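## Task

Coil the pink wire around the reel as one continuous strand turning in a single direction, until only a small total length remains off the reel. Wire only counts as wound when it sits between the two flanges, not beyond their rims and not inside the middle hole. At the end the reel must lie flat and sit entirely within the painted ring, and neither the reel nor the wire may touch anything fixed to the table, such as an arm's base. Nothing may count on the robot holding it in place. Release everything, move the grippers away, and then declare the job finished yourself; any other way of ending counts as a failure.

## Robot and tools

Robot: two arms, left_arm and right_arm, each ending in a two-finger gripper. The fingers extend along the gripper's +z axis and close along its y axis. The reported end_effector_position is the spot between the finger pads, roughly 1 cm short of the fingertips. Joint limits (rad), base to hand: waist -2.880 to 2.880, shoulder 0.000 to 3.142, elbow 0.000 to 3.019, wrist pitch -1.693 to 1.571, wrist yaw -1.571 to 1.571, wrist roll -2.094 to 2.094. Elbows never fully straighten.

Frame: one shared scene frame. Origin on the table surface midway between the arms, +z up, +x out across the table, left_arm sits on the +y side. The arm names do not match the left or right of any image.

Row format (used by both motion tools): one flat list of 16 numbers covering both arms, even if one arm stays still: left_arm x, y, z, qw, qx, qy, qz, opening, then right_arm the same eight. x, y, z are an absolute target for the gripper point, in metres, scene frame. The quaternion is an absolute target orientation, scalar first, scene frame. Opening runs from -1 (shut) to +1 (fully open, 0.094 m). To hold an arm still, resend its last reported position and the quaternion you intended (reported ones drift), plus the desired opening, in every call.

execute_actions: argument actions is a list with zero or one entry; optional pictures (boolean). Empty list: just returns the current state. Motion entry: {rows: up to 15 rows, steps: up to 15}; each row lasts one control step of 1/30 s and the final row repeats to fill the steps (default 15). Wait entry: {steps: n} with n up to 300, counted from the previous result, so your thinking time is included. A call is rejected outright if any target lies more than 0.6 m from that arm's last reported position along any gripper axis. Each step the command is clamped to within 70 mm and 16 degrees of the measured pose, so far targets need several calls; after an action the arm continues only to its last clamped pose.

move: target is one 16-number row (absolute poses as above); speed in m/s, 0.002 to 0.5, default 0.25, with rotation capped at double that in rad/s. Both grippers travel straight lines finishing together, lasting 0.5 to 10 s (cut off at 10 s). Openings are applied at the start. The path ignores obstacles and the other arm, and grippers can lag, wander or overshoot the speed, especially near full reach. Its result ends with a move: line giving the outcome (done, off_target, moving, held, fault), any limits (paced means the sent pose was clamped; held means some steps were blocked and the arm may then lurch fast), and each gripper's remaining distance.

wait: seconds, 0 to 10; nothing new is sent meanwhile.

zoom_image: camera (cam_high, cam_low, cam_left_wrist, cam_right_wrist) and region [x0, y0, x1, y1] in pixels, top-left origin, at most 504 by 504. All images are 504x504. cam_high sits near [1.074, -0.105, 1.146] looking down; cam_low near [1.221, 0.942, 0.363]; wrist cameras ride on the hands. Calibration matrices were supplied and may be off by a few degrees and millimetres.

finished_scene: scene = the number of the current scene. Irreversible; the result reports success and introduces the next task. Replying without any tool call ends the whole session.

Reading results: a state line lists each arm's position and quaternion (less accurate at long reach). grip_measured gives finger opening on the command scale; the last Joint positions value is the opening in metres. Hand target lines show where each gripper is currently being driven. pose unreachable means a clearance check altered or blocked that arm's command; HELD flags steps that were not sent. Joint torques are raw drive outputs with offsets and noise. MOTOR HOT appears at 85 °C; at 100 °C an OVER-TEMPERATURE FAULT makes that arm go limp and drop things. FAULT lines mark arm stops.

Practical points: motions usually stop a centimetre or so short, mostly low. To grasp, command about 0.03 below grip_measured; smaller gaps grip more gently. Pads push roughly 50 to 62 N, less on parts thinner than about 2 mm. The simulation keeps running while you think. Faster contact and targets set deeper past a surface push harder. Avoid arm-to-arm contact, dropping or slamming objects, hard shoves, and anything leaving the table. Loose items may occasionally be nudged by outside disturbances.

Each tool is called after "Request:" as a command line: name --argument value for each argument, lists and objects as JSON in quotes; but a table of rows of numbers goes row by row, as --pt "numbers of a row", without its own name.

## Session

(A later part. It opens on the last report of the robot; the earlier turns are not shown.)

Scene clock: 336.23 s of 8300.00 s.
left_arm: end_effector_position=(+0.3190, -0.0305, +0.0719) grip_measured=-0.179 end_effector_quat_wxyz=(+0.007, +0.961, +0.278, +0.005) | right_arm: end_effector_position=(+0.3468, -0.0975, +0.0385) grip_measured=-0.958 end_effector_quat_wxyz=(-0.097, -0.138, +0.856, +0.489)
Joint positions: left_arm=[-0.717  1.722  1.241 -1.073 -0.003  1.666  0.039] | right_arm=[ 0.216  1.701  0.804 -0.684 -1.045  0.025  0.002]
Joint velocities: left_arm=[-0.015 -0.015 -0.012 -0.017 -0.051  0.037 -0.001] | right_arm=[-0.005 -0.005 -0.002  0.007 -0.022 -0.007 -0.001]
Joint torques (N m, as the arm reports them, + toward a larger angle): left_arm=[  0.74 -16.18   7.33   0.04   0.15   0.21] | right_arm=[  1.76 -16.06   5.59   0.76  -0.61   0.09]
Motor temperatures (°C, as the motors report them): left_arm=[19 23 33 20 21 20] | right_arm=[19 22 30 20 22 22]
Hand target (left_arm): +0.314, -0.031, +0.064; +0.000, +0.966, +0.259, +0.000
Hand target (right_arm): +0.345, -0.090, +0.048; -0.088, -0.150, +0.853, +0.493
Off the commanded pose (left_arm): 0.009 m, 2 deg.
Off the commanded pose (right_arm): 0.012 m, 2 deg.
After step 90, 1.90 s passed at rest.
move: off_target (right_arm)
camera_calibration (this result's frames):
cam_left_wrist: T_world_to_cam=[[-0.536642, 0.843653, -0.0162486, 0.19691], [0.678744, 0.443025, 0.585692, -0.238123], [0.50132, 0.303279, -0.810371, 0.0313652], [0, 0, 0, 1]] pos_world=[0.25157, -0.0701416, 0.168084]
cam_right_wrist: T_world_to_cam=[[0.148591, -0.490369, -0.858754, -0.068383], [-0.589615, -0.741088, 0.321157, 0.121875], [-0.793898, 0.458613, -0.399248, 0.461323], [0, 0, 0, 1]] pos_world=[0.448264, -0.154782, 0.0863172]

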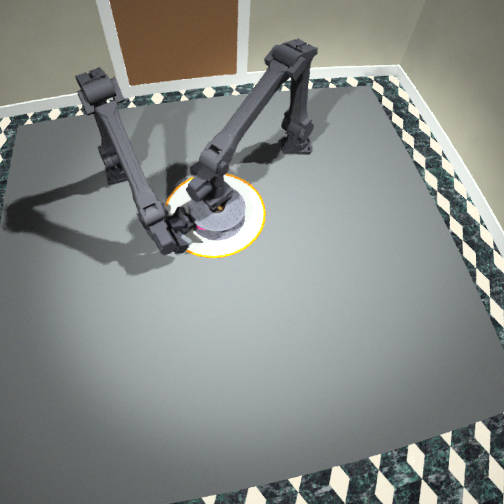

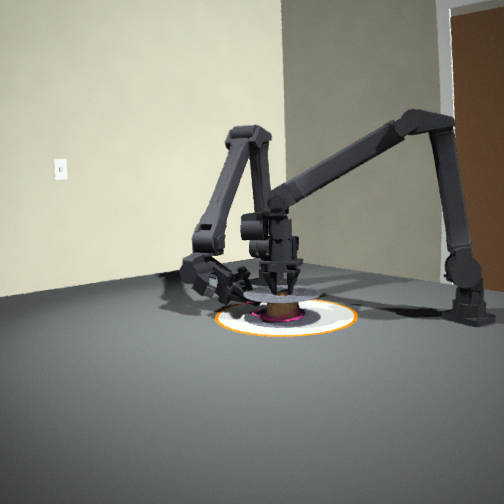

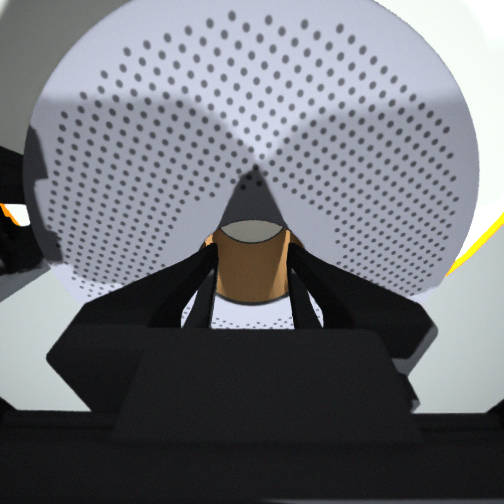

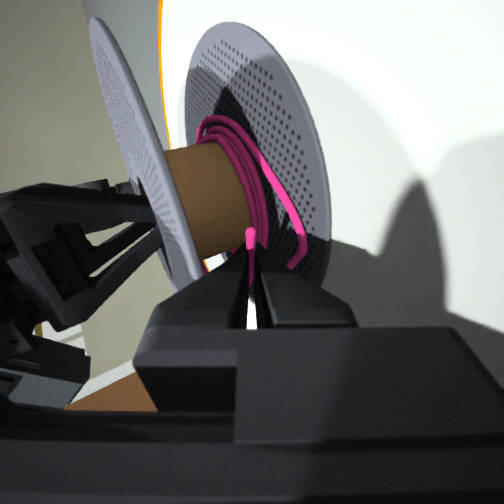

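Tighten a bit more, then release.

Request:
move --target '[0.314,-0.031,0.064,0,0.996,0.09,0,-0.15,0.345,-0.093,0.044,-0.087,-0.15,0.853,0.4925,-1]' --speed 0.1

Request:
move --target '[0.314,-0.031,0.064,0,0.996,0.09,0,-0.15,0.345,-0.093,0.044,-0.087,-0.15,0.853,0.4925,-0.85]' --speed 0.1

Request:
move --target '[0.314,-0.031,0.064,0,0.996,0.09,0,-0.9,0.375,-0.17,0.07,-0.087,-0.15,0.853,0.4925,-0.85]' --speed 0.1

Scene clock: 341.60 s of 8300.00 s.
left_arm: end_effector_position=(+0.3190, -0.0305, +0.0721) grip_measured=-0.178 end_effector_quat_wxyz=(+0.006, +0.994, +0.108, +0.006) | right_arm: end_effector_position=(+0.3467, -0.0977, +0.0380) grip_measured=-0.958 end_effector_quat_wxyz=(-0.096, -0.138, +0.856, +0.489)
Joint positions: left_arm=[-0.717  1.722  1.241 -1.073 -0.004  2.014  0.039] | right_arm=[ 0.216  1.701  0.803 -0.681 -1.044  0.025  0.002]
Joint velocities: left_arm=[-0.015 -0.005  0.002  0.012 -0.095  0.037 -0.   ] | right_arm=[-0.005 -0.005 -0.012 -0.007 -0.081 -0.095  0.   ]
Joint torques (N m, as the arm reports them, + toward a larger angle): left_arm=[  0.79 -16.07   7.31   0.     0.16   0.17] | right_arm=[  1.04 -15.4    5.44   0.69  -0.63  -0.02]
Motor temperatures (°C, as the motors report them): left_arm=[19 23 33 20 21 20] | right_arm=[19 22 30 20 22 22]
Hand target (left_arm): +0.314, -0.031, +0.064; -0.000, +0.996, +0.090, -0.000
Hand target (right_arm): +0.345, -0.093, +0.044; -0.087, -0.150, +0.853, +0.492
Off the commanded pose (left_arm): 0.010 m, 2 deg.
Off the commanded pose (right_arm): 0.008 m, 2 deg.
After step 90, 0.03 s passed at rest.
move: done
camera_calibration (this result's frames):
cam_left_wrist: T_world_to_cam=[[-0.217216, 0.976026, -0.0138167, 0.0988757], [0.786142, 0.183312, 0.590234, -0.280781], [0.578617, 0.117346, -0.807114, 0.000912818], [0, 0, 0, 1]] pos_world=[0.241683, -0.0451416, 0.16783]
cam_right_wrist: T_world_to_cam=[[0.14969, -0.490661, -0.858396, -0.0692574], [-0.590197, -0.74088, 0.320568, 0.122069], [-0.793259, 0.458637, -0.400489, 0.460881], [0, 0, 0, 1]] pos_world=[0.44801, -0.15492, 0.085996]

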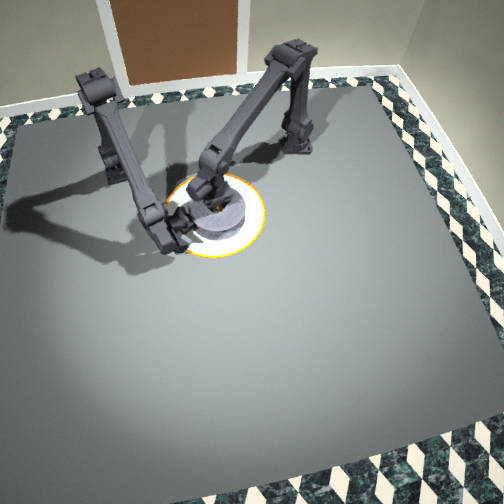

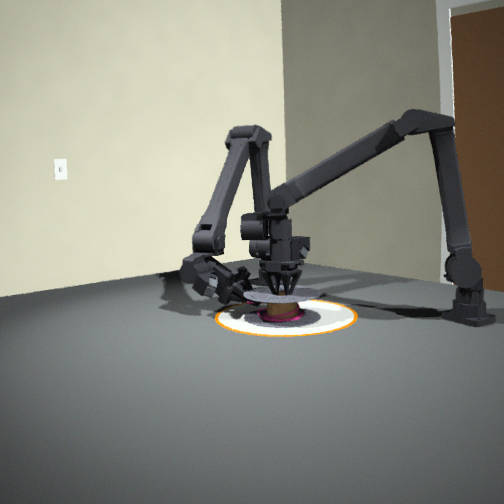

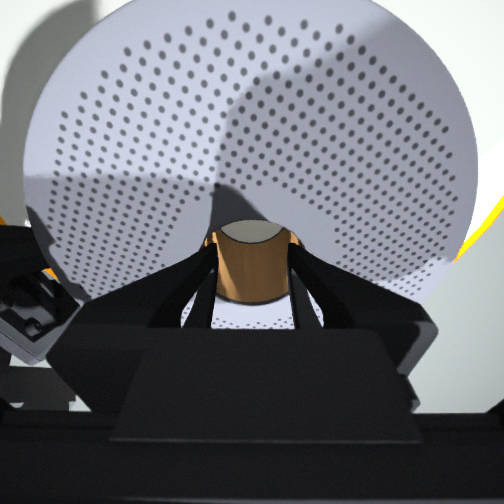

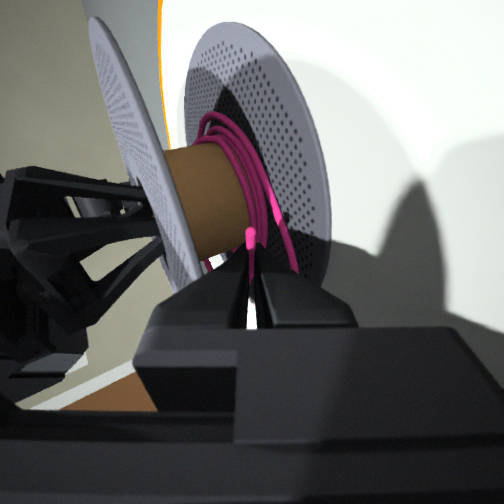

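Scene clock: 342.30 s of 8300.00 s.
left_arm: end_effector_position=(+0.3191, -0.0304, +0.0723) grip_measured=-0.178 end_effector_quat_wxyz=(+0.006, +0.995, +0.104, +0.006) | right_arm: end_effector_position=(+0.3462, -0.0986, +0.0364) grip_measured=-0.852 end_effector_quat_wxyz=(-0.096, -0.138, +0.858, +0.486)
Joint positions: left_arm=[-0.717  1.721  1.241 -1.073 -0.004  2.02   0.039] | right_arm=[ 0.216  1.701  0.801 -0.681 -1.036  0.025  0.007]
Joint velocities: left_arm=[-0.015 -0.005 -0.022  0.012  0.051  0.022  0.   ] | right_arm=[-0.015 -0.015 -0.002 -0.012  0.037 -0.022 -0.002]
Joint torques (N m, as the arm reports them, + toward a larger angle): left_arm=[  0.75 -16.05   7.31   0.     0.16   0.11] | right_arm=[  1.11 -15.36   5.58   0.69  -0.95  -0.03]
Motor temperatures (°C, as the motors report them): left_arm=[19 23 33 20 21 20] | right_arm=[19 22 30 20 22 22]
Hand target (left_arm): +0.314, -0.031, +0.064; -0.000, +0.996, +0.090, -0.000
Hand target (right_arm): +0.345, -0.093, +0.044; -0.087, -0.150, +0.853, +0.492
Off the commanded pose (left_arm): 0.010 m, 2 deg.
Off the commanded pose (right_arm): 0.009 m, 2 deg.
move: done
camera_calibration (this result's frames):
cam_left_wrist: T_world_to_cam=[[-0.210508, 0.977493, -0.0139237, 0.0967822], [0.787021, 0.177903, 0.590718, -0.281422], [0.5799, 0.113392, -0.806758, 0.00046081], [0, 0, 0, 1]] pos_world=[0.241592, -0.0445903, 0.167961]
cam_right_wrist: T_world_to_cam=[[0.15121, -0.497415, -0.854233, -0.0723066], [-0.590526, -0.738473, 0.325478, 0.121818], [-0.792726, 0.455231, -0.405401, 0.459991], [0, 0, 0, 1]] pos_world=[0.447517, -0.155409, 0.0850652]

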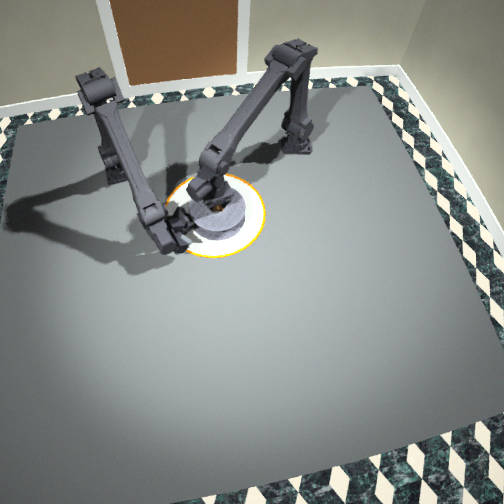

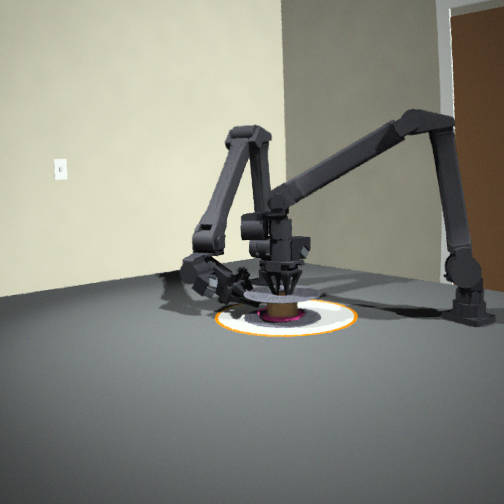

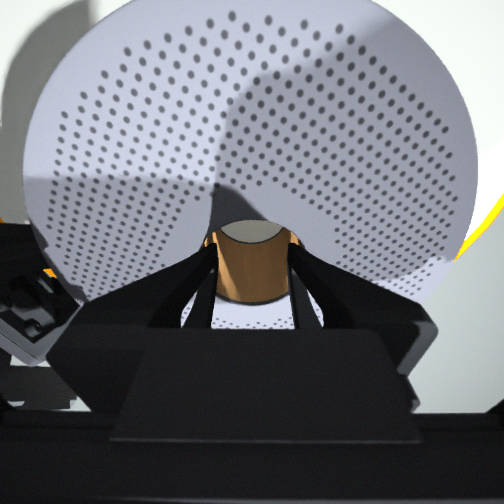

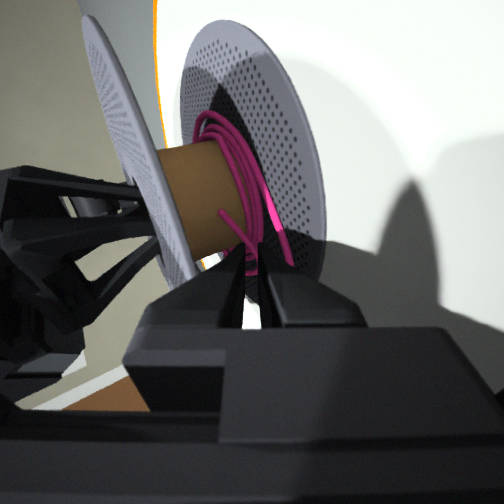

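Scene clock: 343.67 s of 8300.00 s.
left_arm: end_effector_position=(+0.3192, -0.0304, +0.0723) grip_measured=-0.897 end_effector_quat_wxyz=(+0.006, +0.995, +0.101, +0.006) | right_arm: end_effector_position=(+0.3585, -0.1694, +0.0616) grip_measured=-0.852 end_effector_quat_wxyz=(-0.102, -0.141, +0.853, +0.492)
Joint positions: left_arm=[-0.717  1.721  1.241 -1.073 -0.005  2.026  0.005] | right_arm=[ 0.02   1.701  0.874 -1.098 -1.015 -0.371  0.007]
Joint velocities: left_arm=[-0.005 -0.015  0.007  0.002  0.007 -0.037 -0.001] | right_arm=[-0.024  0.005 -0.002  0.002 -0.037 -0.022  0.   ]
Joint torques (N m, as the arm reports them, + toward a larger angle): left_arm=[  0.76 -16.01   7.32   0.     0.16   0.06] | right_arm=[ -1.   -13.86   9.25  -0.99  -0.4   -0.14]
Motor temperatures (°C, as the motors report them): left_arm=[19 23 33 20 21 20] | right_arm=[19 22 30 20 22 22]
Hand target (left_arm): +0.314, -0.031, +0.064; -0.000, +0.996, +0.090, +0.000
Hand target (right_arm): +0.374, -0.170, +0.070; -0.085, -0.149, +0.853, +0.492
Off the commanded pose (left_arm): 0.010 m, 2 deg.
Off the commanded pose (right_arm): 0.018 m, 2 deg.
move: off_target (right_arm)
camera_calibration (this result's frames):
cam_left_wrist: T_world_to_cam=[[-0.204913, 0.978684, -0.0136933, 0.0949879], [0.78781, 0.173218, 0.591059, -0.281889], [0.580832, 0.110328, -0.806512, 0.0000181046], [0, 0, 0, 1]] pos_world=[0.241529, -0.0441367, 0.167928]
cam_right_wrist: T_world_to_cam=[[0.14714, -0.48353, -0.862872, -0.0835134], [-0.580978, -0.748272, 0.32024, 0.0638422], [-0.800509, 0.45419, -0.391021, 0.513911], [0, 0, 0, 1]] pos_world=[0.46077, -0.226023, 0.108444]

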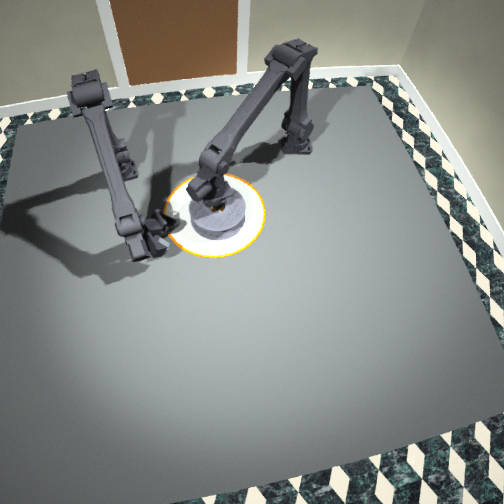

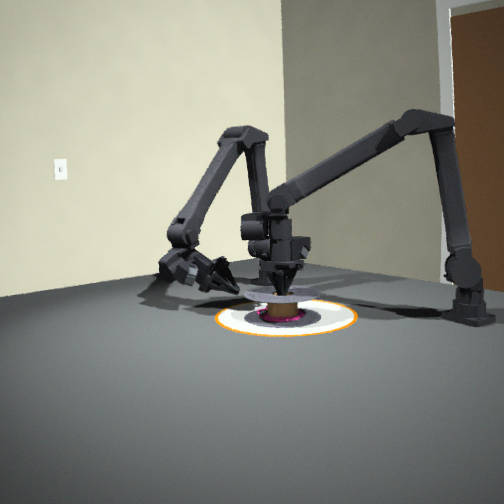

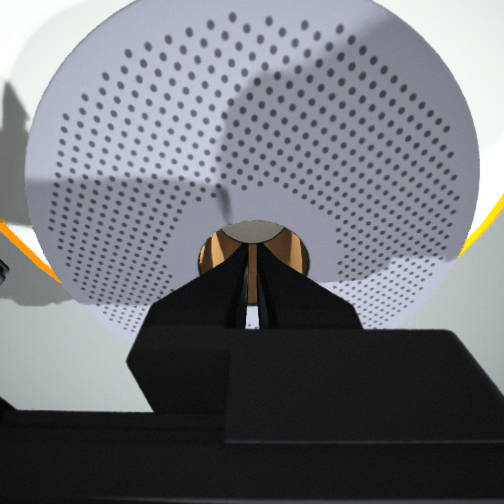

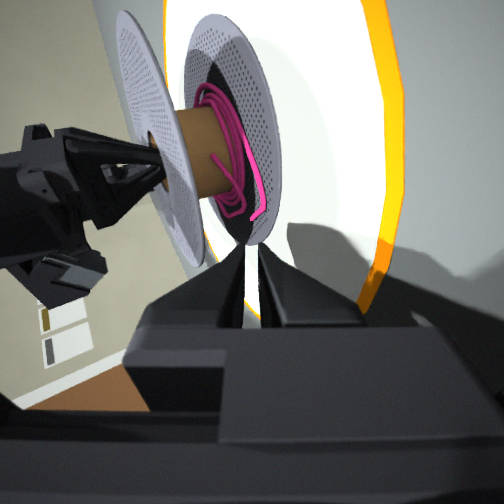

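All inside. Clear out.

Request:
move --target '[0.314,-0.031,0.2,0,0.996,0.09,0,-0.9,0.375,-0.26,0.14,-0.087,-0.15,0.853,0.4925,-0.85]' --speed 0.2

Request:
move --target '[0.3,0.15,0.24,0,0.866,0.5,0,-0.9,0.375,-0.26,0.14,-0.087,-0.15,0.853,0.4925,-0.85]' --speed 0.3

Request:
zoom_image --camera "cam_high" --region '[130, 160, 290, 270]'

Scene clock: 348.23 s of 8300.00 s.
left_arm: end_effector_position=(+0.3094, -0.0179, +0.1869) grip_measured=-0.897 end_effector_quat_wxyz=(-0.010, +0.995, +0.101, -0.004) | right_arm: end_effector_position=(+0.3616, -0.2568, +0.1287) grip_measured=-0.852 end_effector_quat_wxyz=(-0.102, -0.139, +0.852, +0.495)
Joint positions: left_arm=[-0.717  1.607  1.412 -1.397 -0.004  2.026  0.005] | right_arm=[-0.218  1.635  0.979 -1.573 -0.904 -0.735  0.007]
Joint velocities: left_arm=[-0.005  0.005 -0.007 -0.002 -0.066  0.022  0.002] | right_arm=[-0.005 -0.015  0.017 -0.012 -0.037 -0.037  0.001]
Joint torques (N m, as the arm reports them, + toward a larger angle): left_arm=[  0.75 -15.86  12.33  -0.94   0.16   0.06] | right_arm=[ -0.83 -14.4    9.88  -1.67  -0.29  -0.12]
Motor temperatures (°C, as the motors report them): left_arm=[19 23 33 20 21 20] | right_arm=[19 22 30 20 22 22]
Hand target (left_arm): +0.312, -0.029, +0.200; +0.000, +0.996, +0.090, +0.000
Hand target (right_arm): +0.373, -0.260, +0.140; -0.086, -0.149, +0.854, +0.492
Off the commanded pose (left_arm): 0.019 m, 2 deg.
Off the commanded pose (right_arm): 0.018 m, 2 deg.
After step 90, 0.33 s passed at rest.
move: off_target (left_arm, right_arm)
camera_calibration (this result's frames):
cam_left_wrist: T_world_to_cam=[[-0.204834, 0.978583, 0.0204509, 0.0759242], [0.801626, 0.155732, 0.577185, -0.346108], [0.561639, 0.134621, -0.816357, 0.104954], [0, 0, 0, 1]] pos_world=[0.234055, -0.0345271, 0.283896]
cam_right_wrist: T_world_to_cam=[[0.143055, -0.479437, -0.865838, -0.0654985], [-0.581287, -0.748749, 0.318561, -0.0210508], [-0.801025, 0.457728, -0.385803, 0.582748], [0, 0, 0, 1]] pos_world=[0.463929, -0.313904, 0.174821]

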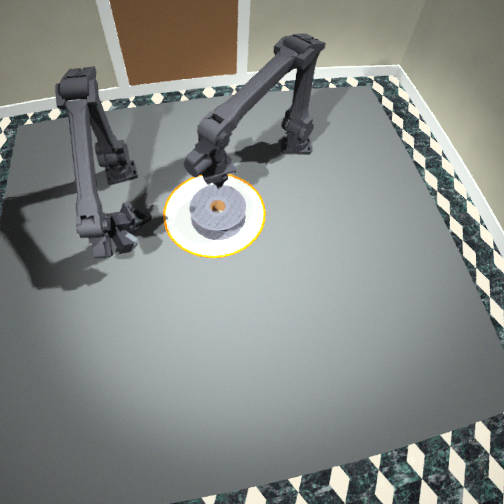

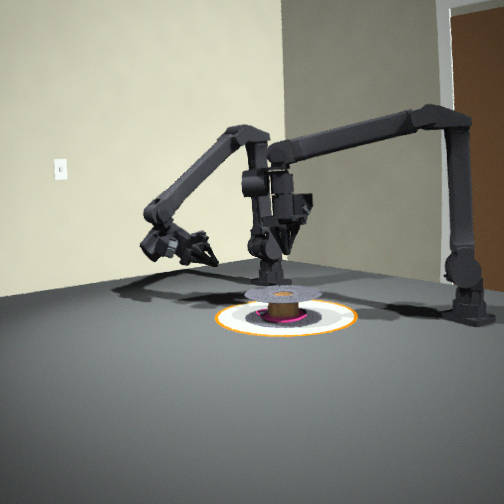

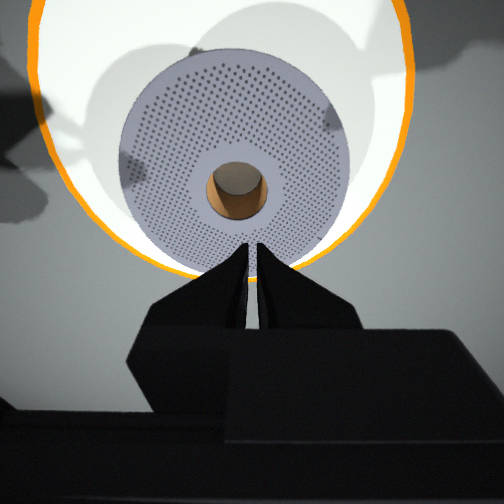

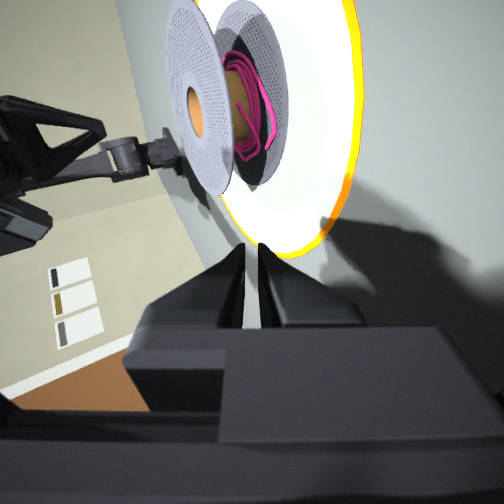

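Scene clock: 350.13 s of 8300.00 s.
left_arm: end_effector_position=(+0.3054, +0.1442, +0.2436) grip_measured=-0.897 end_effector_quat_wxyz=(+0.012, +0.872, +0.489, +0.008) | right_arm: end_effector_position=(+0.3609, -0.2568, +0.1292) grip_measured=-0.852 end_effector_quat_wxyz=(-0.103, -0.141, +0.851, +0.496)
Joint positions: left_arm=[-0.444  1.25   1.193 -1.484 -0.004  1.481  0.005] | right_arm=[-0.218  1.635  0.979 -1.578 -0.904 -0.742  0.007]
Joint velocities: left_arm=[-0.024 -0.005 -0.002 -0.007  0.007  0.066 -0.001] | right_arm=[-0.015 -0.005 -0.022 -0.002  0.022  0.007 -0.   ]
Joint torques (N m, as the arm reports them, + toward a larger angle): left_arm=[  2.06 -10.01   7.85  -0.76   0.02  -0.28] | right_arm=[ -0.62 -13.73  10.25  -1.64  -0.28  -0.16]
Motor temperatures (°C, as the motors report them): left_arm=[19 23 33 20 21 20] | right_arm=[19 22 31 20 22 22]
Hand target (left_arm): +0.301, +0.151, +0.239; +0.000, +0.866, +0.500, +0.003
Hand target (right_arm): +0.374, -0.260, +0.140; -0.087, -0.150, +0.853, +0.492
Off the commanded pose (left_arm): 0.009 m, 2 deg.
Off the commanded pose (right_arm): 0.018 m, 2 deg.
move: off_target (right_arm)
camera_calibration (this result's frames):
cam_left_wrist: T_world_to_cam=[[-0.854199, 0.519089, -0.0298627, 0.192167], [0.407058, 0.703367, 0.582734, -0.360671], [0.323495, 0.485615, -0.812114, 0.152789], [0, 0, 0, 1]] pos_world=[0.261536, 0.0797362, 0.339996]
cam_right_wrist: T_world_to_cam=[[0.144864, -0.476866, -0.866956, -0.0647422], [-0.579018, -0.751362, 0.316532, -0.0228182], [-0.802342, 0.456129, -0.38496, 0.582325], [0, 0, 0, 1]] pos_world=[0.463391, -0.313634, 0.175266]

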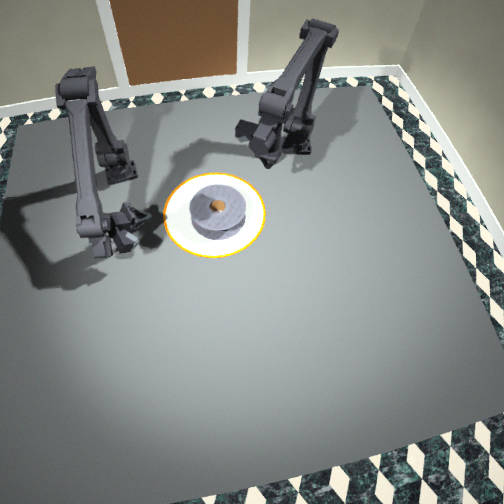

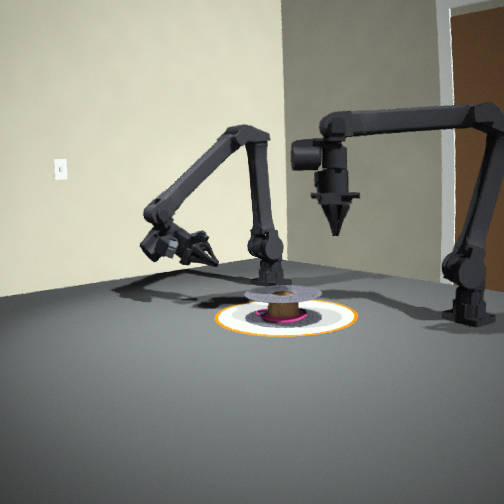

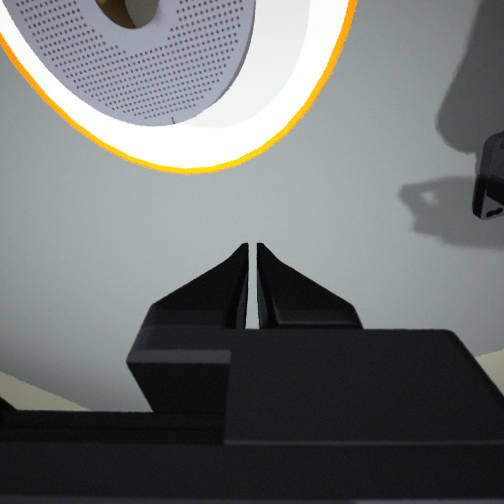

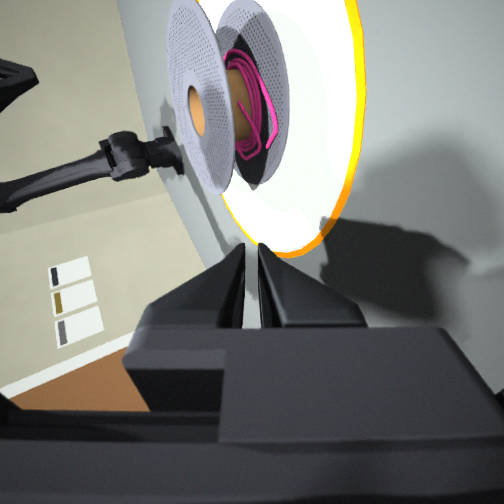

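Region (130, 160, 290, 270) of cam_high's 504x504 image, scaled by 3.150, with more detail than that image has; it fills the top 346 rows of this view, and the rest is white.

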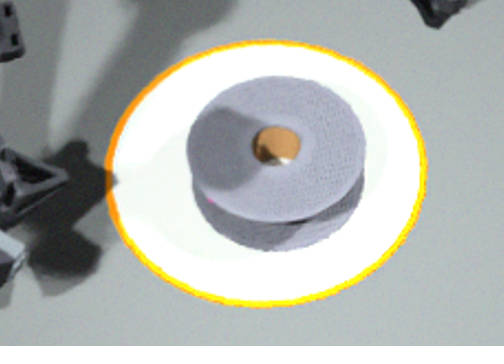

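Request:
finished_scene --scene 2

The scene is finished: the task was done.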